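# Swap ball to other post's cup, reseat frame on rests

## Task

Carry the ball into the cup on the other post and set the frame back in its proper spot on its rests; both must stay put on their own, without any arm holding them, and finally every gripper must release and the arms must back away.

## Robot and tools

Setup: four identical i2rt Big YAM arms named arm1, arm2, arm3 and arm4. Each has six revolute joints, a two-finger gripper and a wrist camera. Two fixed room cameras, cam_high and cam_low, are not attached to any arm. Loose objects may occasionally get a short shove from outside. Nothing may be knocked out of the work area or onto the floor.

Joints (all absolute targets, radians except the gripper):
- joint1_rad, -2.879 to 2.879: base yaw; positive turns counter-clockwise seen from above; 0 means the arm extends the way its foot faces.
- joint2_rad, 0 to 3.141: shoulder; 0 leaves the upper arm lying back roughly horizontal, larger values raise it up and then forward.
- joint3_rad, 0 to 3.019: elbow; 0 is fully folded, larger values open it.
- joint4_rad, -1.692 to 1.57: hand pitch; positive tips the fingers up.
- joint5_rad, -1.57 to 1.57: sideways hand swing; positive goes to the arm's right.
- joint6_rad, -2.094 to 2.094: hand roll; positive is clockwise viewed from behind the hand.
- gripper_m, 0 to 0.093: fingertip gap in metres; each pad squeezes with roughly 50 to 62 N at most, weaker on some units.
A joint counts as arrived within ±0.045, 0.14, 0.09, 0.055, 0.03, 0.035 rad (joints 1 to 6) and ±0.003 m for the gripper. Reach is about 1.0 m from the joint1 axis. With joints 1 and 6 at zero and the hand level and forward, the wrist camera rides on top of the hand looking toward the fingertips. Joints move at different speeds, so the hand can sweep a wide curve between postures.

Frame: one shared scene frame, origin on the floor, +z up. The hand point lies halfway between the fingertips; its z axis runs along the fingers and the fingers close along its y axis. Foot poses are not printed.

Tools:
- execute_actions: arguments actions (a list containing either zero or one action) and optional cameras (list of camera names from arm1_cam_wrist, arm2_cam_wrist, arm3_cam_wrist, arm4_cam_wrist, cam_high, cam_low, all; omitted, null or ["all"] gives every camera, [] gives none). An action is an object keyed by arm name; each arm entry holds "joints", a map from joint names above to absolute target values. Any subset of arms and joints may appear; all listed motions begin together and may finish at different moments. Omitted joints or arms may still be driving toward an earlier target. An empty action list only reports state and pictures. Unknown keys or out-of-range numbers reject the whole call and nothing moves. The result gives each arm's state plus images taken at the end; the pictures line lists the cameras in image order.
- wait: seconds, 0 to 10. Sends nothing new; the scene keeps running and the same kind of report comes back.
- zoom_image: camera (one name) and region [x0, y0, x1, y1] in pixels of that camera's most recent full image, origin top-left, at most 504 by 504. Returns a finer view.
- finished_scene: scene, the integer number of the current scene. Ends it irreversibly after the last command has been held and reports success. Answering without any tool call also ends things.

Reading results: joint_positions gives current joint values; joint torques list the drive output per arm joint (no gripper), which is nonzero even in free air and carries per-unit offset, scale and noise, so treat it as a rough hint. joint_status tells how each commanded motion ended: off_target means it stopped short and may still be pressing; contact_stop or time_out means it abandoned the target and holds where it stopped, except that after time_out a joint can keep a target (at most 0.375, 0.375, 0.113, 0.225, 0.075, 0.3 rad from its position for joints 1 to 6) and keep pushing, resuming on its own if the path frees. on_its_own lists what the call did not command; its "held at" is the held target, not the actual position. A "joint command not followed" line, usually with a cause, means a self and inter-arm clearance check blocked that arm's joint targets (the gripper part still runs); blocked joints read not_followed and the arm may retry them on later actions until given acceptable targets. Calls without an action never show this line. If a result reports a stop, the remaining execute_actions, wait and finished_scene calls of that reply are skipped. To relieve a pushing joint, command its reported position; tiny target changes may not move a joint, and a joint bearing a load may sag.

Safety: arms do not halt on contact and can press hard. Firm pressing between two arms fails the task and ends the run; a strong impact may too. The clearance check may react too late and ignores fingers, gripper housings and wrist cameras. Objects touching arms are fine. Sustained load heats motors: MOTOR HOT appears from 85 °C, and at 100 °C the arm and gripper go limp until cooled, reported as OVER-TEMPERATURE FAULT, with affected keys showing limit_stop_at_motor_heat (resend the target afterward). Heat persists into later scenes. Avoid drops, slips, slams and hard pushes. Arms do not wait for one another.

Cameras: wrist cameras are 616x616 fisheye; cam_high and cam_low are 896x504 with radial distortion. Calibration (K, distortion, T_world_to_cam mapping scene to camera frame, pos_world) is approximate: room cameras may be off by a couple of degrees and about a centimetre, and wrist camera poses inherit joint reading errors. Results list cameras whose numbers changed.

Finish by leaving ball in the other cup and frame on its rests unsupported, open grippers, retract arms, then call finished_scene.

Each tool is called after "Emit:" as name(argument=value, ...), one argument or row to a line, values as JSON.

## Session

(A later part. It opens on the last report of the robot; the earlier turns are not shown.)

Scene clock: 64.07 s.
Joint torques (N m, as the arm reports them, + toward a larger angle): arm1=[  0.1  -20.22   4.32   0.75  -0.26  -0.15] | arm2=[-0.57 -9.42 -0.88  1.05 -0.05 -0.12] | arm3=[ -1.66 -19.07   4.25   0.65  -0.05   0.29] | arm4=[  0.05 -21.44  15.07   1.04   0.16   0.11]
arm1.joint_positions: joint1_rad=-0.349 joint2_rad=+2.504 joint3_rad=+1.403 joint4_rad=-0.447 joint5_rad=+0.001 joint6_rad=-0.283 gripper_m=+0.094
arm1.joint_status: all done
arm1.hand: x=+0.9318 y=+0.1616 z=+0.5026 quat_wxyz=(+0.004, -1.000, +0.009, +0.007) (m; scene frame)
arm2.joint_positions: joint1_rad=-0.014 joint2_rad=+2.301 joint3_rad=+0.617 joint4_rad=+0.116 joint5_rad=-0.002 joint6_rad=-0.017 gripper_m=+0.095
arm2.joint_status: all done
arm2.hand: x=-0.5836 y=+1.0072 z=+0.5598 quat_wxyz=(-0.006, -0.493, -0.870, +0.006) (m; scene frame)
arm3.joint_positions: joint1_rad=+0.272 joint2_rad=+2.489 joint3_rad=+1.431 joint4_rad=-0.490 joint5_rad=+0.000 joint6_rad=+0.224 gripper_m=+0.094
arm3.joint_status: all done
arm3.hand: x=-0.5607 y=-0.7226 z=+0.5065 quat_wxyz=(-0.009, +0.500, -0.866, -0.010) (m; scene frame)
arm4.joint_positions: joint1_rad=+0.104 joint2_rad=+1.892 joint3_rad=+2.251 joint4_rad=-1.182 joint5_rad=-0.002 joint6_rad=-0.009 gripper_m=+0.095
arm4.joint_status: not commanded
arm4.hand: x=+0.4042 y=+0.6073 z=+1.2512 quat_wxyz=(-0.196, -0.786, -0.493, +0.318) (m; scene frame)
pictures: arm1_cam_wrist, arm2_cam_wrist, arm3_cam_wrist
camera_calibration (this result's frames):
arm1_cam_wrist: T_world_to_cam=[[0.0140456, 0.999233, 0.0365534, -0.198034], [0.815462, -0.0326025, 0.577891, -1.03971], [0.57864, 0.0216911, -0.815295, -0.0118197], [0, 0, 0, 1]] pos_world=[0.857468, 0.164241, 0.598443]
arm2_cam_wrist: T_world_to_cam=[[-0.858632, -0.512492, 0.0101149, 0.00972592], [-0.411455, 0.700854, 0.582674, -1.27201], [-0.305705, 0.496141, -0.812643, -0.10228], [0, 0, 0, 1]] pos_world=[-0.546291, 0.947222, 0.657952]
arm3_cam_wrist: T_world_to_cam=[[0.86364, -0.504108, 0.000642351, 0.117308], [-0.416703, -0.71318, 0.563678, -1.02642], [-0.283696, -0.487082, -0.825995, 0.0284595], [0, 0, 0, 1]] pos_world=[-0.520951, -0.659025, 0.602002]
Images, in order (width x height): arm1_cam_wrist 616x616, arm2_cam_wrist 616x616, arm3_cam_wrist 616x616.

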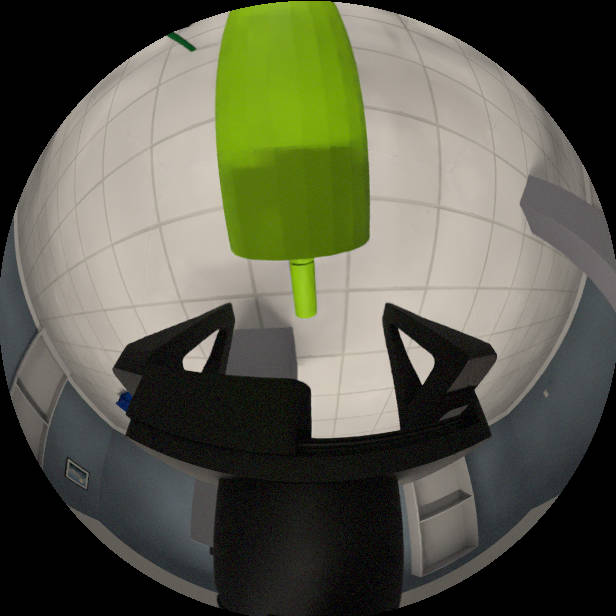

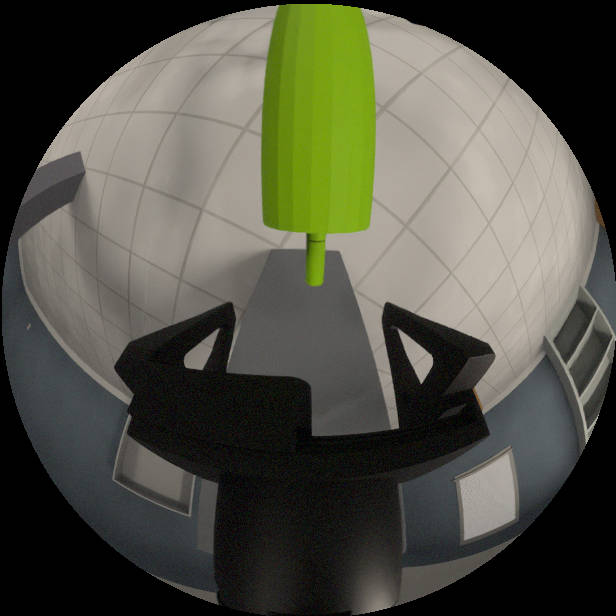

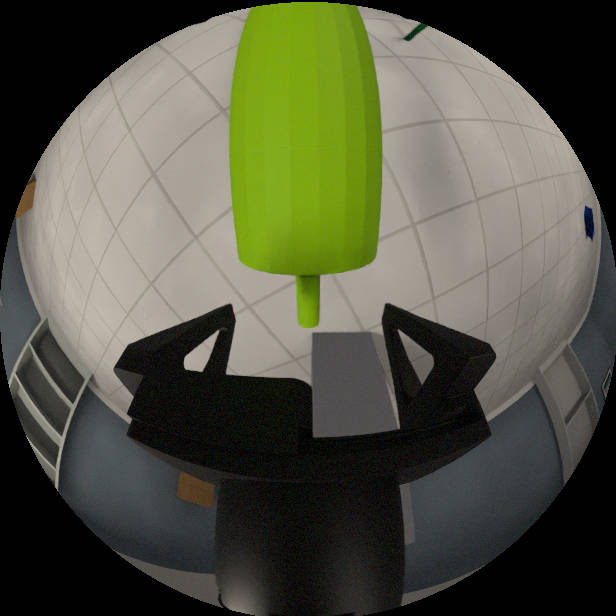

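Emit:
execute_actions(
  actions=[
    {"arm1":{"joints":{"joint1_rad":-0.338,"joint2_rad":2.637,"joint3_rad":1.455,"joint4_rad":-0.38,"joint6_rad":-0.34}},"arm2":{"joints":{"joint1_rad":-0.055,"joint2_rad":2.524,"joint3_rad":0.69,"joint4_rad":0.275}},"arm3":{"joints":{"joint1_rad":0.288,"joint2_rad":2.63,"joint3_rad":1.483,"joint4_rad":-0.424}}},
  ],
  cameras=[],
)

Emit:
execute_actions(
  actions=[
    {"arm2":{"joints":{"joint2_rad":2.70,"joint3_rad":0.80,"joint4_rad":0.34}}},
  ],
  cameras=["arm1_cam_wrist","arm2_cam_wrist","arm3_cam_wrist","cam_low"],
)

Scene clock: 76.27 s.
Joint torques (N m, as the arm reports them, + toward a larger angle): arm1=[  0.44 -19.66   3.62   0.87  -0.26  -0.14] | arm2=[ -0.44 -10.04  -2.8    0.96  -0.03  -0.11] | arm3=[ -1.01 -19.3    3.55   0.68  -0.04   0.29] | arm4=[  0.08 -21.45  15.07   1.03   0.16   0.12]
arm1.joint_positions: joint1_rad=-0.345 joint2_rad=+2.628 joint3_rad=+1.450 joint4_rad=-0.390 joint5_rad=+0.001 joint6_rad=-0.333 gripper_m=+0.094
arm1.joint_status: all done
arm1.hand: x=+0.9443 y=+0.1560 z=+0.4466 quat_wxyz=(+0.001, -1.000, -0.018, -0.003) (m; scene frame)
arm2.joint_positions: joint1_rad=-0.043 joint2_rad=+2.523 joint3_rad=+0.694 joint4_rad=+0.257 joint5_rad=-0.002 joint6_rad=-0.017 gripper_m=+0.095
arm2.joint_status: all done
arm2.hand: x=-0.5959 y=+1.0119 z=+0.4974 quat_wxyz=(-0.004, -0.506, -0.863, +0.004) (m; scene frame)
arm3.joint_positions: joint1_rad=+0.272 joint2_rad=+2.622 joint3_rad=+1.474 joint4_rad=-0.429 joint5_rad=+0.000 joint6_rad=+0.224 gripper_m=+0.094
arm3.joint_status: all done
arm3.hand: x=-0.5657 y=-0.7385 z=+0.4440 quat_wxyz=(+0.001, +0.501, -0.866, +0.000) (m; scene frame)
arm4.joint_positions: joint1_rad=+0.104 joint2_rad=+1.892 joint3_rad=+2.251 joint4_rad=-1.182 joint5_rad=-0.002 joint6_rad=-0.009 gripper_m=+0.095
arm4.joint_status: not commanded
arm4.hand: x=+0.4042 y=+0.6073 z=+1.2512 quat_wxyz=(-0.196, -0.786, -0.493, +0.318) (m; scene frame)
pictures: none
No camera images: the call's "cameras" was empty. Leave "cameras" out to get every camera's image.

Scene clock: 77.40 s.
Joint torques (N m, as the arm reports them, + toward a larger angle): arm1=[  0.38 -19.82   3.61   0.86  -0.26  -0.14] | arm2=[ -0.3  -10.14  -3.24   0.96   0.06  -0.08] | arm3=[ -0.96 -18.93   3.55   0.73  -0.05   0.3 ] | arm4=[  0.04 -21.4   15.07   1.04   0.16   0.12]
arm1.joint_positions: joint1_rad=-0.345 joint2_rad=+2.628 joint3_rad=+1.450 joint4_rad=-0.390 joint5_rad=+0.001 joint6_rad=-0.333 gripper_m=+0.094
arm1.joint_status: not commanded
arm1.hand: x=+0.9443 y=+0.1560 z=+0.4466 quat_wxyz=(+0.001, -1.000, -0.018, -0.003) (m; scene frame)
arm2.joint_positions: joint1_rad=-0.044 joint2_rad=+2.696 joint3_rad=+0.802 joint4_rad=+0.324 joint5_rad=-0.005 joint6_rad=-0.022 gripper_m=+0.095
arm2.joint_status: all done
arm2.hand: x=-0.5955 y=+1.0112 z=+0.4420 quat_wxyz=(-0.006, -0.504, -0.864, +0.004) (m; scene frame)
arm3.joint_positions: joint1_rad=+0.272 joint2_rad=+2.622 joint3_rad=+1.474 joint4_rad=-0.429 joint5_rad=+0.000 joint6_rad=+0.224 gripper_m=+0.094
arm3.joint_status: not commanded
arm3.hand: x=-0.5657 y=-0.7385 z=+0.4440 quat_wxyz=(+0.001, +0.501, -0.866, +0.000) (m; scene frame)
arm4.joint_positions: joint1_rad=+0.104 joint2_rad=+1.892 joint3_rad=+2.251 joint4_rad=-1.182 joint5_rad=-0.002 joint6_rad=-0.009 gripper_m=+0.095
arm4.joint_status: not commanded
arm4.hand: x=+0.4042 y=+0.6073 z=+1.2512 quat_wxyz=(-0.196, -0.786, -0.493, +0.318) (m; scene frame)
pictures: arm1_cam_wrist, arm2_cam_wrist, arm3_cam_wrist, cam_low
camera_calibration (this result's frames):
arm1_cam_wrist: T_world_to_cam=[[-0.0399385, 0.998735, 0.0305565, -0.13679], [0.804508, 0.0140048, 0.593776, -1.02168], [0.592597, 0.0482975, -0.80405, -0.0869042], [0, 0, 0, 1]] pos_world=[0.867986, 0.155123, 0.540954]
arm2_cam_wrist: T_world_to_cam=[[-0.871261, -0.490763, 0.00745635, -0.0255972], [-0.394451, 0.709156, 0.584385, -1.21009], [-0.292082, 0.506211, -0.811442, -0.206213], [0, 0, 0, 1]] pos_world=[-0.559856, 0.949971, 0.540022]
arm3_cam_wrist: T_world_to_cam=[[0.863692, -0.503972, 0.00697422, 0.110968], [-0.411961, -0.6979, 0.585853, -1.00049], [-0.290386, -0.50887, -0.810387, -0.0591027], [0, 0, 0, 1]] pos_world=[-0.525169, -0.672396, 0.537473]
Images, in order (width x height): arm1_cam_wrist 616x616, arm2_cam_wrist 616x616, arm3_cam_wrist 616x616, cam_low 896x504.

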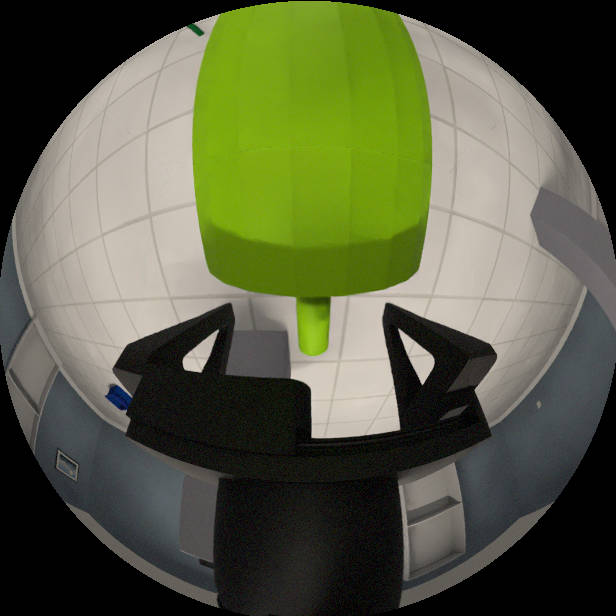

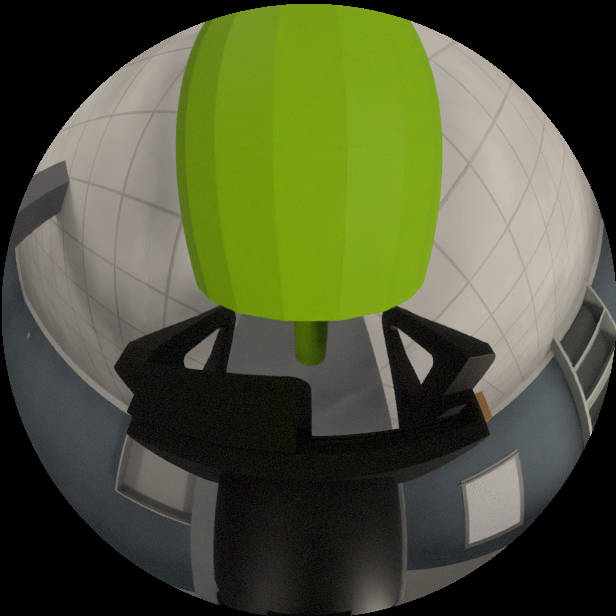

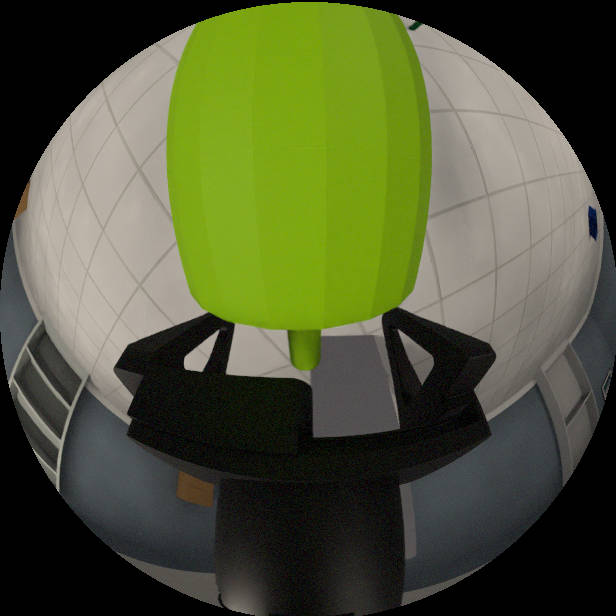

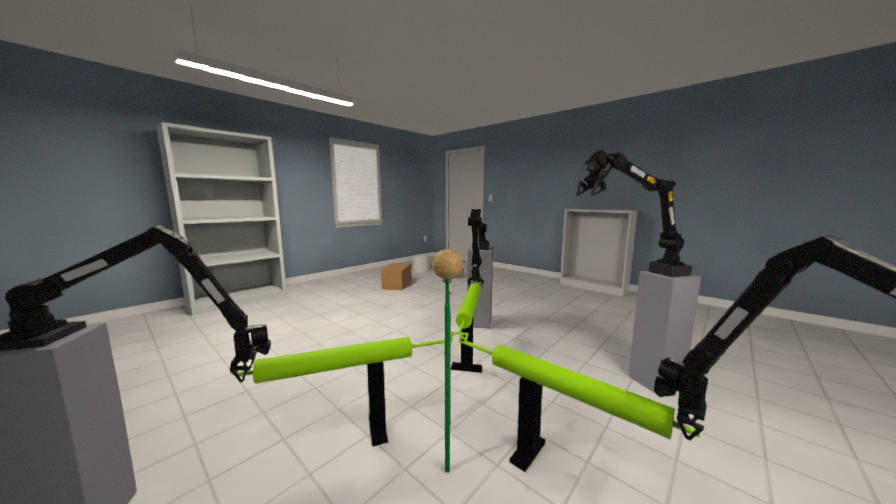

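Emit:
execute_actions(
  actions=[
    {"arm1":{"joints":{"gripper_m":0}},"arm2":{"joints":{"gripper_m":0}},"arm3":{"joints":{"gripper_m":0}}},
  ],
  cameras=[],
)

Emit:
execute_actions(
  actions=[
    {"arm1":{"joints":{"joint2_rad":2.503,"joint3_rad":1.384,"joint4_rad":-0.442}},"arm2":{"joints":{"joint2_rad":2.524,"joint3_rad":0.69,"joint4_rad":0.263}},"arm3":{"joints":{"joint2_rad":2.493,"joint3_rad":1.414,"joint4_rad":-0.482}}},
  ],
  cameras=[],
)

Emit:
execute_actions(
  actions=[
    {"arm1":{"joints":{"joint2_rad":2.32,"joint3_rad":1.315,"joint4_rad":-0.553}},"arm2":{"joints":{"joint2_rad":2.237,"joint3_rad":0.57,"joint4_rad":0.10}},"arm3":{"joints":{"joint2_rad":2.315,"joint3_rad":1.35,"joint4_rad":-0.594}}},
  ],
  cameras=["arm1_cam_wrist","cam_low"],
)

Scene clock: 87.83 s.
Joint torques (N m, as the arm reports them, + toward a larger angle): arm1=[  0.48 -19.85   3.61   0.82  -0.42  -0.12] | arm2=[ -0.25 -10.46  -3.2    0.95  -0.02  -0.06] | arm3=[ -1.19 -19.13   3.6    0.69   0.04   0.29] | arm4=[  0.09 -21.44  15.06   1.03   0.15   0.12]
arm1.joint_positions: joint1_rad=-0.346 joint2_rad=+2.628 joint3_rad=+1.450 joint4_rad=-0.389 joint5_rad=+0.004 joint6_rad=-0.336 gripper_m=+0.019
arm1.joint_status: gripper_m off_target (ended at +0.019, target +0.000)
arm1.hand: x=+0.9442 y=+0.1568 z=+0.4466 quat_wxyz=(+0.002, -1.000, -0.019, -0.003) (m; scene frame)
arm2.joint_positions: joint1_rad=-0.044 joint2_rad=+2.696 joint3_rad=+0.803 joint4_rad=+0.324 joint5_rad=-0.002 joint6_rad=-0.025 gripper_m=+0.019
arm2.joint_status: gripper_m off_target (ended at +0.019, target +0.000)
arm2.hand: x=-0.5956 y=+1.0106 z=+0.4420 quat_wxyz=(-0.006, -0.502, -0.865, +0.005) (m; scene frame)
arm3.joint_positions: joint1_rad=+0.275 joint2_rad=+2.622 joint3_rad=+1.474 joint4_rad=-0.428 joint5_rad=-0.003 joint6_rad=+0.224 gripper_m=+0.019
arm3.joint_status: gripper_m off_target (ended at +0.019, target +0.000)
arm3.hand: x=-0.5679 y=-0.7378 z=+0.4441 quat_wxyz=(+0.002, +0.502, -0.865, -0.001) (m; scene frame)
arm4.joint_positions: joint1_rad=+0.104 joint2_rad=+1.892 joint3_rad=+2.251 joint4_rad=-1.182 joint5_rad=-0.002 joint6_rad=-0.009 gripper_m=+0.095
arm4.joint_status: not commanded
arm4.hand: x=+0.4042 y=+0.6073 z=+1.2512 quat_wxyz=(-0.196, -0.786, -0.493, +0.318) (m; scene frame)
pictures: none
No camera images: the call's "cameras" was empty. Leave "cameras" out to get every camera's image.

Scene clock: 88.73 s.
Joint torques (N m, as the arm reports them, + toward a larger angle): arm1=[ -0.32 -22.56   3.26  -0.17  -0.32  -0.17] | arm2=[ -0.11 -11.95  -4.2    0.02  -0.03  -0.05] | arm3=[ -1.04 -22.45   3.15  -0.1    0.07   0.29] | arm4=[  0.06 -21.42  15.08   1.04   0.16   0.12]
arm1.joint_positions: joint1_rad=-0.335 joint2_rad=+2.531 joint3_rad=+1.386 joint4_rad=-0.424 joint5_rad=+0.002 joint6_rad=-0.330 gripper_m=+0.019
arm1.joint_status: all done
arm1.hand: x=+0.9446 y=+0.1503 z=+0.4863 quat_wxyz=(+0.001, -1.000, -0.022, -0.003) (m; scene frame)
arm2.joint_positions: joint1_rad=-0.044 joint2_rad=+2.547 joint3_rad=+0.710 joint4_rad=+0.279 joint5_rad=-0.002 joint6_rad=-0.025 gripper_m=+0.019
arm2.joint_status: all done
arm2.hand: x=-0.5938 y=+1.0077 z=+0.4898 quat_wxyz=(-0.010, -0.502, -0.865, +0.008) (m; scene frame)
arm3.joint_positions: joint1_rad=+0.276 joint2_rad=+2.531 joint3_rad=+1.415 joint4_rad=-0.469 joint5_rad=-0.004 joint6_rad=+0.224 gripper_m=+0.019
arm3.joint_status: all done
arm3.hand: x=-0.5698 y=-0.7419 z=+0.4817 quat_wxyz=(+0.005, +0.502, -0.865, +0.001) (m; scene frame)
arm4.joint_positions: joint1_rad=+0.104 joint2_rad=+1.892 joint3_rad=+2.251 joint4_rad=-1.182 joint5_rad=-0.002 joint6_rad=-0.009 gripper_m=+0.095
arm4.joint_status: not commanded
arm4.hand: x=+0.4042 y=+0.6073 z=+1.2512 quat_wxyz=(-0.196, -0.786, -0.493, +0.318) (m; scene frame)
pictures: none
No camera images: the call's "cameras" was empty. Leave "cameras" out to get every camera's image.

Scene clock: 89.73 s.
Joint torques (N m, as the arm reports them, + toward a larger angle): arm1=[  0.21 -21.12   4.42   0.07  -0.37  -0.14] | arm2=[ -0.18 -11.49  -1.86  -0.16  -0.02  -0.04] | arm3=[ -1.68 -20.93   4.26   0.16   0.1    0.28] | arm4=[  0.09 -21.43  15.07   1.03   0.16   0.12]
arm1.joint_positions: joint1_rad=-0.341 joint2_rad=+2.337 joint3_rad=+1.313 joint4_rad=-0.542 joint5_rad=+0.003 joint6_rad=-0.333 gripper_m=+0.019
arm1.joint_status: all done
arm1.hand: x=+0.9416 y=+0.1548 z=+0.5719 quat_wxyz=(+0.002, -1.000, -0.020, -0.002) (m; scene frame)
arm2.joint_positions: joint1_rad=-0.044 joint2_rad=+2.266 joint3_rad=+0.577 joint4_rad=+0.119 joint5_rad=-0.002 joint6_rad=-0.025 gripper_m=+0.019
arm2.joint_status: all done
arm2.hand: x=-0.5959 y=+1.0125 z=+0.5704 quat_wxyz=(-0.006, -0.502, -0.865, +0.005) (m; scene frame)
arm3.joint_positions: joint1_rad=+0.281 joint2_rad=+2.341 joint3_rad=+1.346 joint4_rad=-0.587 joint5_rad=-0.004 joint6_rad=+0.226 gripper_m=+0.019
arm3.joint_status: all done
arm3.hand: x=-0.5715 y=-0.7376 z=+0.5675 quat_wxyz=(+0.004, +0.504, -0.864, +0.000) (m; scene frame)
arm4.joint_positions: joint1_rad=+0.104 joint2_rad=+1.892 joint3_rad=+2.251 joint4_rad=-1.182 joint5_rad=-0.002 joint6_rad=-0.009 gripper_m=+0.095
arm4.joint_status: not commanded
arm4.hand: x=+0.4042 y=+0.6073 z=+1.2512 quat_wxyz=(-0.196, -0.786, -0.493, +0.318) (m; scene frame)
pictures: arm1_cam_wrist, cam_low
camera_calibration (this result's frames):
arm1_cam_wrist: T_world_to_cam=[[-0.0440807, 0.998464, 0.0335703, -0.13736], [0.805566, 0.0156503, 0.592299, -1.09433], [0.590864, 0.0531521, -0.805019, 0.0169127], [0, 0, 0, 1]] pos_world=[0.865509, 0.153377, 0.666398]
Images, in order (width x height): arm1_cam_wrist 616x616, cam_low 896x504.

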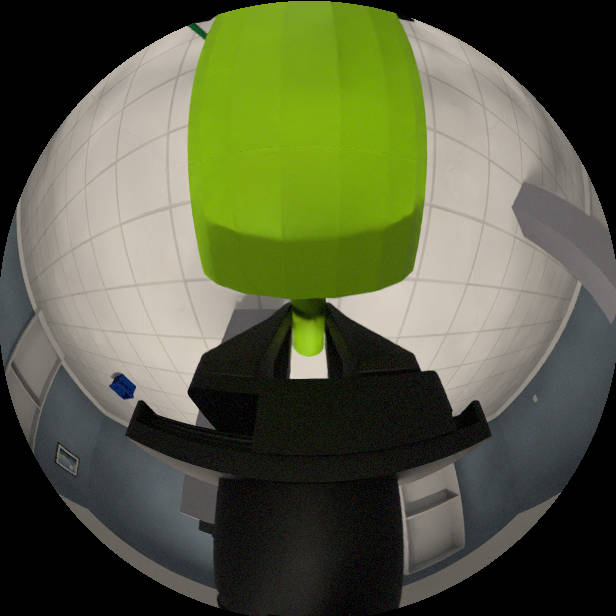

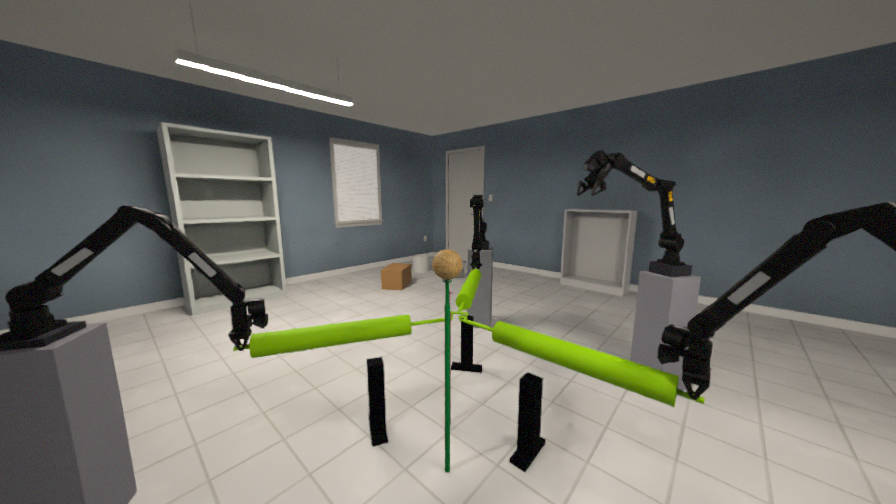

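Light frame. Continue.

Emit:
execute_actions(
  actions=[
    {"arm1":{"joints":{"joint2_rad":2.14,"joint3_rad":1.282,"joint4_rad":-0.70}},"arm2":{"joints":{"joint2_rad":1.90,"joint3_rad":0.494,"joint4_rad":-0.16}},"arm3":{"joints":{"joint2_rad":2.14,"joint3_rad":1.324,"joint4_rad":-0.74}}},
  ],
  cameras=[],
)

Emit:
execute_actions(
  actions=[
    {"arm1":{"joints":{"joint2_rad":1.985,"joint3_rad":1.306,"joint4_rad":-0.865}},"arm2":{"joints":{"joint2_rad":1.58,"joint3_rad":0.50,"joint4_rad":-0.48}},"arm3":{"joints":{"joint2_rad":1.99,"joint3_rad":1.352,"joint4_rad":-0.90}}},
  ],
  cameras=[],
)

Emit:
execute_actions(
  actions=[
    {"arm1":{"joints":{"joint2_rad":1.865,"joint3_rad":1.37,"joint4_rad":-1.045}},"arm2":{"joints":{"joint2_rad":1.32,"joint3_rad":0.575,"joint4_rad":-0.81}},"arm3":{"joints":{"joint2_rad":1.88,"joint3_rad":1.42,"joint4_rad":-1.08}}},
  ],
  cameras=["arm4_cam_wrist","cam_high","cam_low"],
)

Emit:
zoom_image(
  camera="cam_high",
  region=[400, 210, 520, 330],
)

Emit:
zoom_image(
  camera="arm4_cam_wrist",
  region=[250, 80, 420, 250],
)

Scene clock: 99.50 s.
Joint torques (N m, as the arm reports them, + toward a larger angle): arm1=[  0.4  -20.02   5.46   0.12  -0.34  -0.14] | arm2=[  0.06 -10.02   0.96  -0.26  -0.05  -0.04] | arm3=[ -1.85 -20.23   5.28   0.27   0.03   0.25] | arm4=[  0.03 -21.43  15.06   1.04   0.16   0.11]
arm1.joint_positions: joint1_rad=-0.342 joint2_rad=+2.154 joint3_rad=+1.278 joint4_rad=-0.689 joint5_rad=+0.003 joint6_rad=-0.333 gripper_m=+0.019
arm1.joint_status: all done
arm1.hand: x=+0.9410 y=+0.1550 z=+0.6580 quat_wxyz=(+0.002, -1.000, -0.020, -0.001) (m; scene frame)
arm2.joint_positions: joint1_rad=-0.044 joint2_rad=+1.926 joint3_rad=+0.497 joint4_rad=-0.137 joint5_rad=-0.002 joint6_rad=-0.025 gripper_m=+0.019
arm2.joint_status: all done
arm2.hand: x=-0.5959 y=+1.0134 z=+0.6558 quat_wxyz=(-0.007, -0.502, -0.865, +0.006) (m; scene frame)
arm3.joint_positions: joint1_rad=+0.283 joint2_rad=+2.164 joint3_rad=+1.317 joint4_rad=-0.736 joint5_rad=-0.002 joint6_rad=+0.228 gripper_m=+0.019
arm3.joint_status: all done
arm3.hand: x=-0.5721 y=-0.7375 z=+0.6532 quat_wxyz=(+0.004, +0.504, -0.864, +0.001) (m; scene frame)
arm4.joint_positions: joint1_rad=+0.104 joint2_rad=+1.892 joint3_rad=+2.251 joint4_rad=-1.182 joint5_rad=-0.002 joint6_rad=-0.009 gripper_m=+0.095
arm4.joint_status: not commanded
arm4.hand: x=+0.4042 y=+0.6073 z=+1.2512 quat_wxyz=(-0.196, -0.786, -0.493, +0.318) (m; scene frame)
pictures: none
No camera images: the call's "cameras" was empty. Leave "cameras" out to get every camera's image.

Scene clock: 100.57 s.
Joint torques (N m, as the arm reports them, + toward a larger angle): arm1=[ -0.42 -18.86   7.84  -0.08  -0.22  -0.17] | arm2=[-0.13 -8.53  4.15 -0.29 -0.05 -0.04] | arm3=[ -1.89 -19.34   7.59   0.08  -0.07   0.25] | arm4=[  0.05 -21.4   15.06   1.03   0.16   0.12]
arm1.joint_positions: joint1_rad=-0.334 joint2_rad=+1.995 joint3_rad=+1.281 joint4_rad=-0.849 joint5_rad=+0.000 joint6_rad=-0.331 gripper_m=+0.019
arm1.joint_status: all done
arm1.hand: x=+0.9416 y=+0.1499 z=+0.7397 quat_wxyz=(+0.001, -1.000, -0.023, +0.001) (m; scene frame)
arm2.joint_positions: joint1_rad=-0.044 joint2_rad=+1.602 joint3_rad=+0.498 joint4_rad=-0.453 joint5_rad=-0.002 joint6_rad=-0.025 gripper_m=+0.019
arm2.joint_status: all done
arm2.hand: x=-0.5939 y=+1.0106 z=+0.7379 quat_wxyz=(-0.011, -0.502, -0.865, +0.008) (m; scene frame)
arm3.joint_positions: joint1_rad=+0.283 joint2_rad=+2.011 joint3_rad=+1.320 joint4_rad=-0.890 joint5_rad=+0.000 joint6_rad=+0.228 gripper_m=+0.019
arm3.joint_status: all done
arm3.hand: x=-0.5727 y=-0.7412 z=+0.7335 quat_wxyz=(+0.003, +0.503, -0.864, +0.002) (m; scene frame)
arm4.joint_positions: joint1_rad=+0.104 joint2_rad=+1.892 joint3_rad=+2.251 joint4_rad=-1.182 joint5_rad=-0.002 joint6_rad=-0.009 gripper_m=+0.095
arm4.joint_status: not commanded
arm4.hand: x=+0.4042 y=+0.6073 z=+1.2512 quat_wxyz=(-0.196, -0.786, -0.493, +0.318) (m; scene frame)
pictures: none
No camera images: the call's "cameras" was empty. Leave "cameras" out to get every camera's image.

Scene clock: 101.60 s.
Joint torques (N m, as the arm reports them, + toward a larger angle): arm1=[ -0.11 -18.72   9.2   -0.49  -0.31  -0.17] | arm2=[-0.16 -6.51  8.51 -0.89 -0.03 -0.05] | arm3=[ -1.8  -18.89   8.88  -0.52   0.05   0.25] | arm4=[  0.08 -21.4   15.07   1.02   0.16   0.12]
arm1.joint_positions: joint1_rad=-0.336 joint2_rad=+1.880 joint3_rad=+1.337 joint4_rad=-1.018 joint5_rad=+0.002 joint6_rad=-0.331 gripper_m=+0.019
arm1.joint_status: all done
arm1.hand: x=+0.9407 y=+0.1513 z=+0.8155 quat_wxyz=(+0.002, -1.000, -0.022, +0.001) (m; scene frame)
arm2.joint_positions: joint1_rad=-0.044 joint2_rad=+1.332 joint3_rad=+0.552 joint4_rad=-0.767 joint5_rad=-0.002 joint6_rad=-0.025 gripper_m=+0.019
arm2.joint_status: all done
arm2.hand: x=-0.5948 y=+1.0131 z=+0.8179 quat_wxyz=(-0.015, -0.502, -0.865, +0.011) (m; scene frame)
arm3.joint_positions: joint1_rad=+0.283 joint2_rad=+1.904 joint3_rad=+1.380 joint4_rad=-1.059 joint5_rad=-0.003 joint6_rad=+0.228 gripper_m=+0.019
arm3.joint_status: all done
arm3.hand: x=-0.5729 y=-0.7403 z=+0.8079 quat_wxyz=(+0.004, +0.503, -0.864, +0.001) (m; scene frame)
arm4.joint_positions: joint1_rad=+0.104 joint2_rad=+1.892 joint3_rad=+2.251 joint4_rad=-1.182 joint5_rad=-0.002 joint6_rad=-0.009 gripper_m=+0.095
arm4.joint_status: not commanded
arm4.hand: x=+0.4042 y=+0.6073 z=+1.2512 quat_wxyz=(-0.196, -0.786, -0.493, +0.318) (m; scene frame)
pictures: arm4_cam_wrist, cam_high, cam_low
camera_calibration (this result's frames):
arm4_cam_wrist: T_world_to_cam=[[-0.896527, 0.442982, -0.00269425, 0.0996313], [0.43839, 0.886327, -0.149125, -0.519732], [-0.0636716, -0.134875, -0.988815, 1.46575], [0, 0, 0, 1]] pos_world=[0.410494, 0.614211, 1.37212]
Images, in order (width x height): arm4_cam_wrist 616x616, cam_high 896x504, cam_low 896x504.

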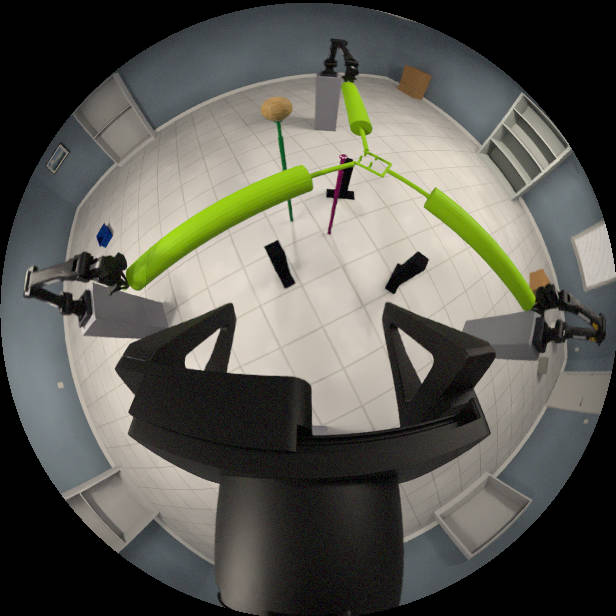

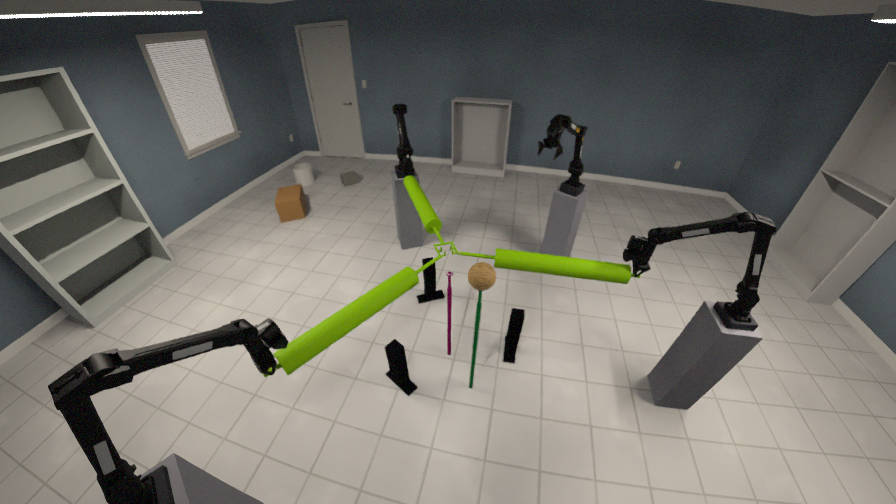

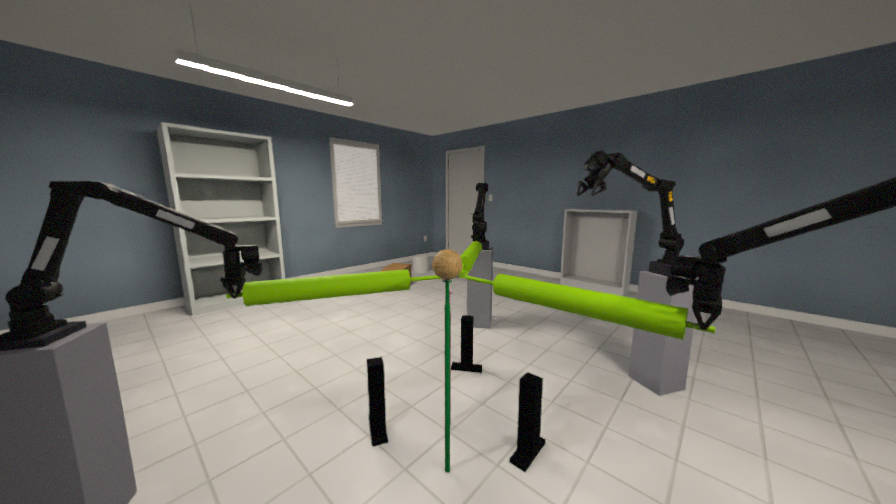

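Region (400, 210, 520, 330) of cam_high's 896x504 image, scaled by 4.200, with more detail than that image has.

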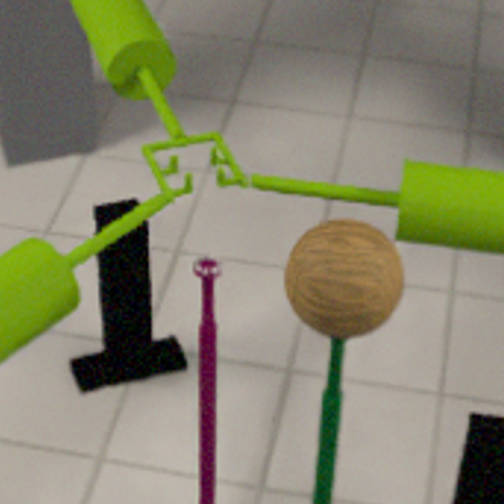

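Region (250, 80, 420, 250) of arm4_cam_wrist's 616x616 image, scaled by 2.965, with more detail than that image has.

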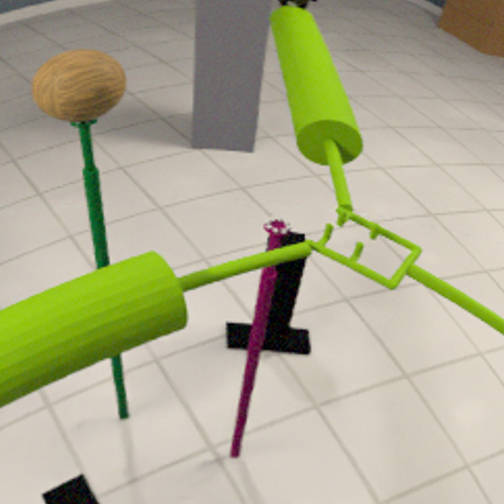

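Emit:
execute_actions(
  actions=[
    {"arm1":{"joints":{"joint1_rad":-0.209,"joint2_rad":1.68,"joint3_rad":1.115,"joint4_rad":-0.98,"joint6_rad":-0.195}},"arm2":{"joints":{"joint1_rad":-0.003,"joint2_rad":1.567,"joint3_rad":0.87,"joint4_rad":-0.86,"joint6_rad":0.025}},"arm3":{"joints":{"joint1_rad":0.11,"joint2_rad":1.745,"joint3_rad":1.24,"joint4_rad":-1.04,"joint6_rad":0.05}}},
  ],
  cameras=[],
)

Emit:
execute_actions(
  actions=[
    {"arm1":{"joints":{"joint1_rad":-0.027,"joint2_rad":1.527,"joint3_rad":0.923,"joint4_rad":-0.94,"joint6_rad":-0.012}},"arm2":{"joints":{"joint1_rad":0.022,"joint2_rad":1.786,"joint3_rad":1.17,"joint4_rad":-0.935,"joint6_rad":0.05}},"arm3":{"joints":{"joint1_rad":-0.09,"joint2_rad":1.66,"joint3_rad":1.127,"joint4_rad":-1.005,"joint6_rad":-0.15}}},
  ],
  cameras=[],
)

Emit:
execute_actions(
  actions=[
    {"arm1":{"joints":{"joint1_rad":0.214,"joint2_rad":1.418,"joint3_rad":0.803,"joint4_rad":-0.93,"joint6_rad":0.23}},"arm2":{"joints":{"joint1_rad":0.03,"joint2_rad":1.997,"joint3_rad":1.50,"joint4_rad":-1.055,"joint6_rad":0.06}},"arm3":{"joints":{"joint1_rad":-0.307,"joint2_rad":1.615,"joint3_rad":1.07,"joint4_rad":-0.99,"joint6_rad":-0.367}},"arm4":{"joints":{"joint1_rad":0.2,"joint2_rad":2.15,"joint3_rad":2.4,"joint4_rad":-0.75}}},
  ],
  cameras=["arm4_cam_wrist","cam_high","cam_low"],
)

Emit:
zoom_image(
  camera="cam_high",
  region=[430, 240, 530, 320],
)

Emit:
zoom_image(
  camera="cam_low",
  region=[410, 245, 500, 315],
)

Emit:
zoom_image(
  camera="arm4_cam_wrist",
  region=[230, 80, 430, 280],
)

Scene clock: 119.80 s.
Joint torques (N m, as the arm reports them, + toward a larger angle): arm1=[ -0.06 -16.33   7.44   0.37  -0.58  -0.02] | arm2=[ 1.49 -9.61  9.39 -0.62 -0.04  0.17] | arm3=[ -1.86 -17.98   7.52   0.32   0.1    0.14] | arm4=[  0.09 -21.42  15.06   1.03   0.16   0.12]
arm1.joint_positions: joint1_rad=-0.207 joint2_rad=+1.704 joint3_rad=+1.102 joint4_rad=-0.977 joint5_rad=+0.009 joint6_rad=-0.201 gripper_m=+0.019
arm1.joint_status: all done
arm1.hand: x=+1.0033 y=+0.0734 z=+0.8234 quat_wxyz=(+0.003, -1.000, -0.021, -0.008) (m; scene frame)
arm2.joint_positions: joint1_rad=-0.014 joint2_rad=+1.570 joint3_rad=+0.839 joint4_rad=-0.824 joint5_rad=-0.002 joint6_rad=+0.006 gripper_m=+0.019
arm2.joint_status: all done
arm2.hand: x=-0.5363 y=+0.9284 z=+0.8277 quat_wxyz=(-0.012, -0.503, -0.864, +0.009) (m; scene frame)
arm3.joint_positions: joint1_rad=+0.104 joint2_rad=+1.785 joint3_rad=+1.218 joint4_rad=-1.037 joint5_rad=-0.005 joint6_rad=+0.052 gripper_m=+0.019
arm3.joint_status: all done
arm3.hand: x=-0.5085 y=-0.8247 z=+0.8135 quat_wxyz=(+0.014, +0.502, -0.864, +0.005) (m; scene frame)
arm4.joint_positions: joint1_rad=+0.104 joint2_rad=+1.892 joint3_rad=+2.251 joint4_rad=-1.182 joint5_rad=-0.002 joint6_rad=-0.009 gripper_m=+0.095
arm4.joint_status: not commanded
arm4.hand: x=+0.4042 y=+0.6073 z=+1.2512 quat_wxyz=(-0.196, -0.786, -0.493, +0.318) (m; scene frame)
pictures: none
No camera images: the call's "cameras" was empty. Leave "cameras" out to get every camera's image.

Scene clock: 120.80 s.
Joint torques (N m, as the arm reports them, + toward a larger angle): arm1=[ -0.09 -13.24   7.68   0.29  -0.49  -0.01] | arm2=[  0.8  -13.08  10.29  -0.8   -0.05   0.12] | arm3=[ -1.71 -16.89   7.54   0.38  -0.01   0.12] | arm4=[  0.05 -21.42  15.07   1.02   0.16   0.12]
arm1.joint_positions: joint1_rad=-0.026 joint2_rad=+1.548 joint3_rad=+0.904 joint4_rad=-0.935 joint5_rad=+0.007 joint6_rad=-0.019 gripper_m=+0.019
arm1.joint_status: all done
arm1.hand: x=+1.0650 y=-0.0069 z=+0.8246 quat_wxyz=(+0.003, -1.000, -0.021, -0.007) (m; scene frame)
arm2.joint_positions: joint1_rad=+0.013 joint2_rad=+1.792 joint3_rad=+1.133 joint4_rad=-0.894 joint5_rad=-0.003 joint6_rad=+0.035 gripper_m=+0.019
arm2.joint_status: all done
arm2.hand: x=-0.4755 y=+0.8486 z=+0.8258 quat_wxyz=(-0.013, -0.504, -0.864, +0.009) (m; scene frame)
arm3.joint_positions: joint1_rad=-0.094 joint2_rad=+1.702 joint3_rad=+1.102 joint4_rad=-1.004 joint5_rad=-0.002 joint6_rad=-0.145 gripper_m=+0.019
arm3.joint_status: all done
arm3.hand: x=-0.4501 y=-0.9047 z=+0.8137 quat_wxyz=(+0.014, +0.502, -0.865, +0.003) (m; scene frame)
arm4.joint_positions: joint1_rad=+0.104 joint2_rad=+1.892 joint3_rad=+2.251 joint4_rad=-1.182 joint5_rad=-0.002 joint6_rad=-0.009 gripper_m=+0.095
arm4.joint_status: not commanded
arm4.hand: x=+0.4042 y=+0.6073 z=+1.2512 quat_wxyz=(-0.196, -0.786, -0.493, +0.318) (m; scene frame)
pictures: none
No camera images: the call's "cameras" was empty. Leave "cameras" out to get every camera's image.

Scene clock: 122.27 s.
Joint torques (N m, as the arm reports them, + toward a larger angle): arm1=[  0.3  -11.1    7.81   0.28  -0.54   0.02] | arm2=[  0.67 -16.25  11.28  -0.98   0.07   0.13] | arm3=[ -2.33 -16.34   7.35   0.39  -0.16   0.07] | arm4=[  0.19 -28.03  15.06   2.76   0.16   0.11]
arm1.joint_positions: joint1_rad=+0.210 joint2_rad=+1.439 joint3_rad=+0.782 joint4_rad=-0.925 joint5_rad=+0.009 joint6_rad=+0.220 gripper_m=+0.019
arm1.joint_status: all done
arm1.hand: x=+1.1214 y=-0.0849 z=+0.8250 quat_wxyz=(+0.005, -1.000, -0.019, -0.008) (m; scene frame)
arm2.joint_positions: joint1_rad=+0.025 joint2_rad=+2.004 joint3_rad=+1.459 joint4_rad=-1.010 joint5_rad=-0.005 joint6_rad=+0.045 gripper_m=+0.019
arm2.joint_status: all done
arm2.hand: x=-0.4194 y=+0.7711 z=+0.8233 quat_wxyz=(-0.013, -0.503, -0.864, +0.007) (m; scene frame)
arm3.joint_positions: joint1_rad=-0.305 joint2_rad=+1.660 joint3_rad=+1.047 joint4_rad=-0.989 joint5_rad=+0.001 joint6_rad=-0.357 gripper_m=+0.019
arm3.joint_status: all done
arm3.hand: x=-0.3959 y=-0.9822 z=+0.8137 quat_wxyz=(+0.014, +0.502, -0.865, +0.001) (m; scene frame)
arm4.joint_positions: joint1_rad=+0.202 joint2_rad=+2.158 joint3_rad=+2.359 joint4_rad=-0.777 joint5_rad=-0.002 joint6_rad=-0.009 gripper_m=+0.095
arm4.joint_status: all done
arm4.hand: x=+0.4201 y=+0.4487 z=+1.1812 quat_wxyz=(-0.273, -0.717, -0.501, +0.400) (m; scene frame)
pictures: arm4_cam_wrist, cam_high, cam_low
camera_calibration (this result's frames):
arm4_cam_wrist: T_world_to_cam=[[-0.935702, 0.352791, -0.000981887, 0.238835], [0.325856, 0.863188, -0.385649, -0.0595328], [-0.135206, -0.361172, -0.922645, 1.42954], [0, 0, 0, 1]] pos_world=[0.436159, 0.483438, 1.29623]
Images, in order (width x height): arm4_cam_wrist 616x616, cam_high 896x504, cam_low 896x504.

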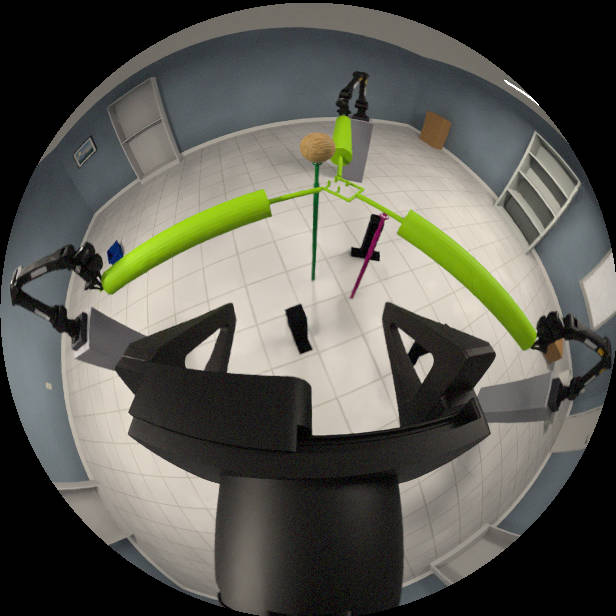

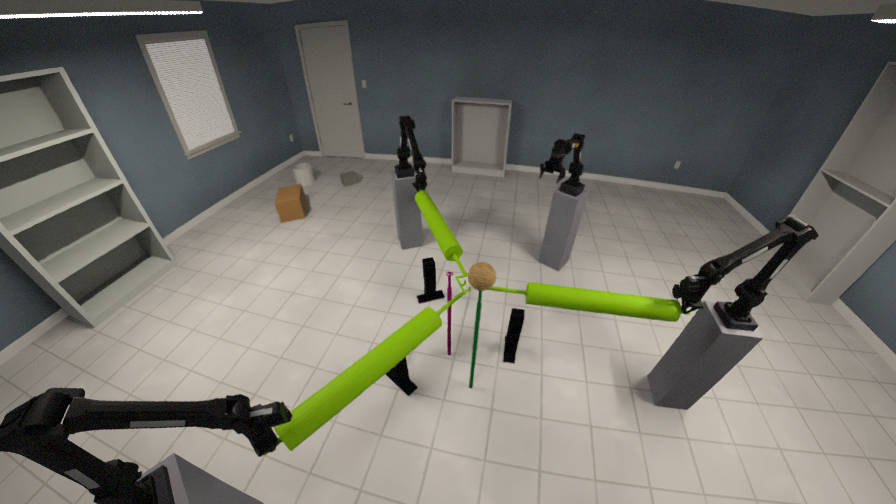

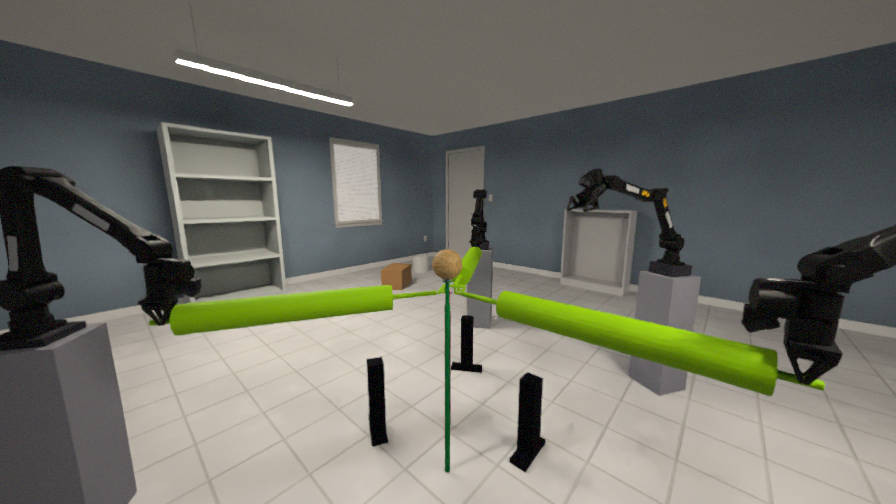

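Region (430, 240, 530, 320) of cam_high's 896x504 image, scaled by 5.040, with more detail than that image has; it fills the top 403 rows of this view, and the rest is white.

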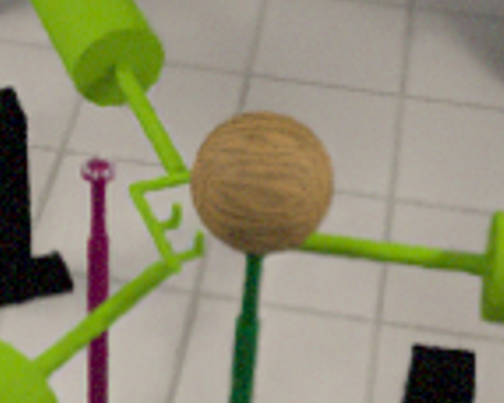

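Region (410, 245, 500, 315) of cam_low's 896x504 image, scaled by 5.600, with more detail than that image has.

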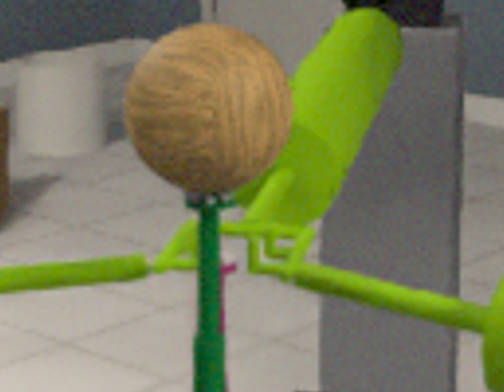

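Region (230, 80, 430, 280) of arm4_cam_wrist's 616x616 image, scaled by 2.520, with more detail than that image has.

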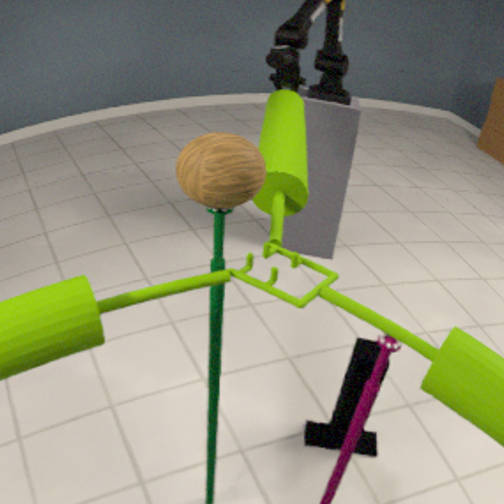

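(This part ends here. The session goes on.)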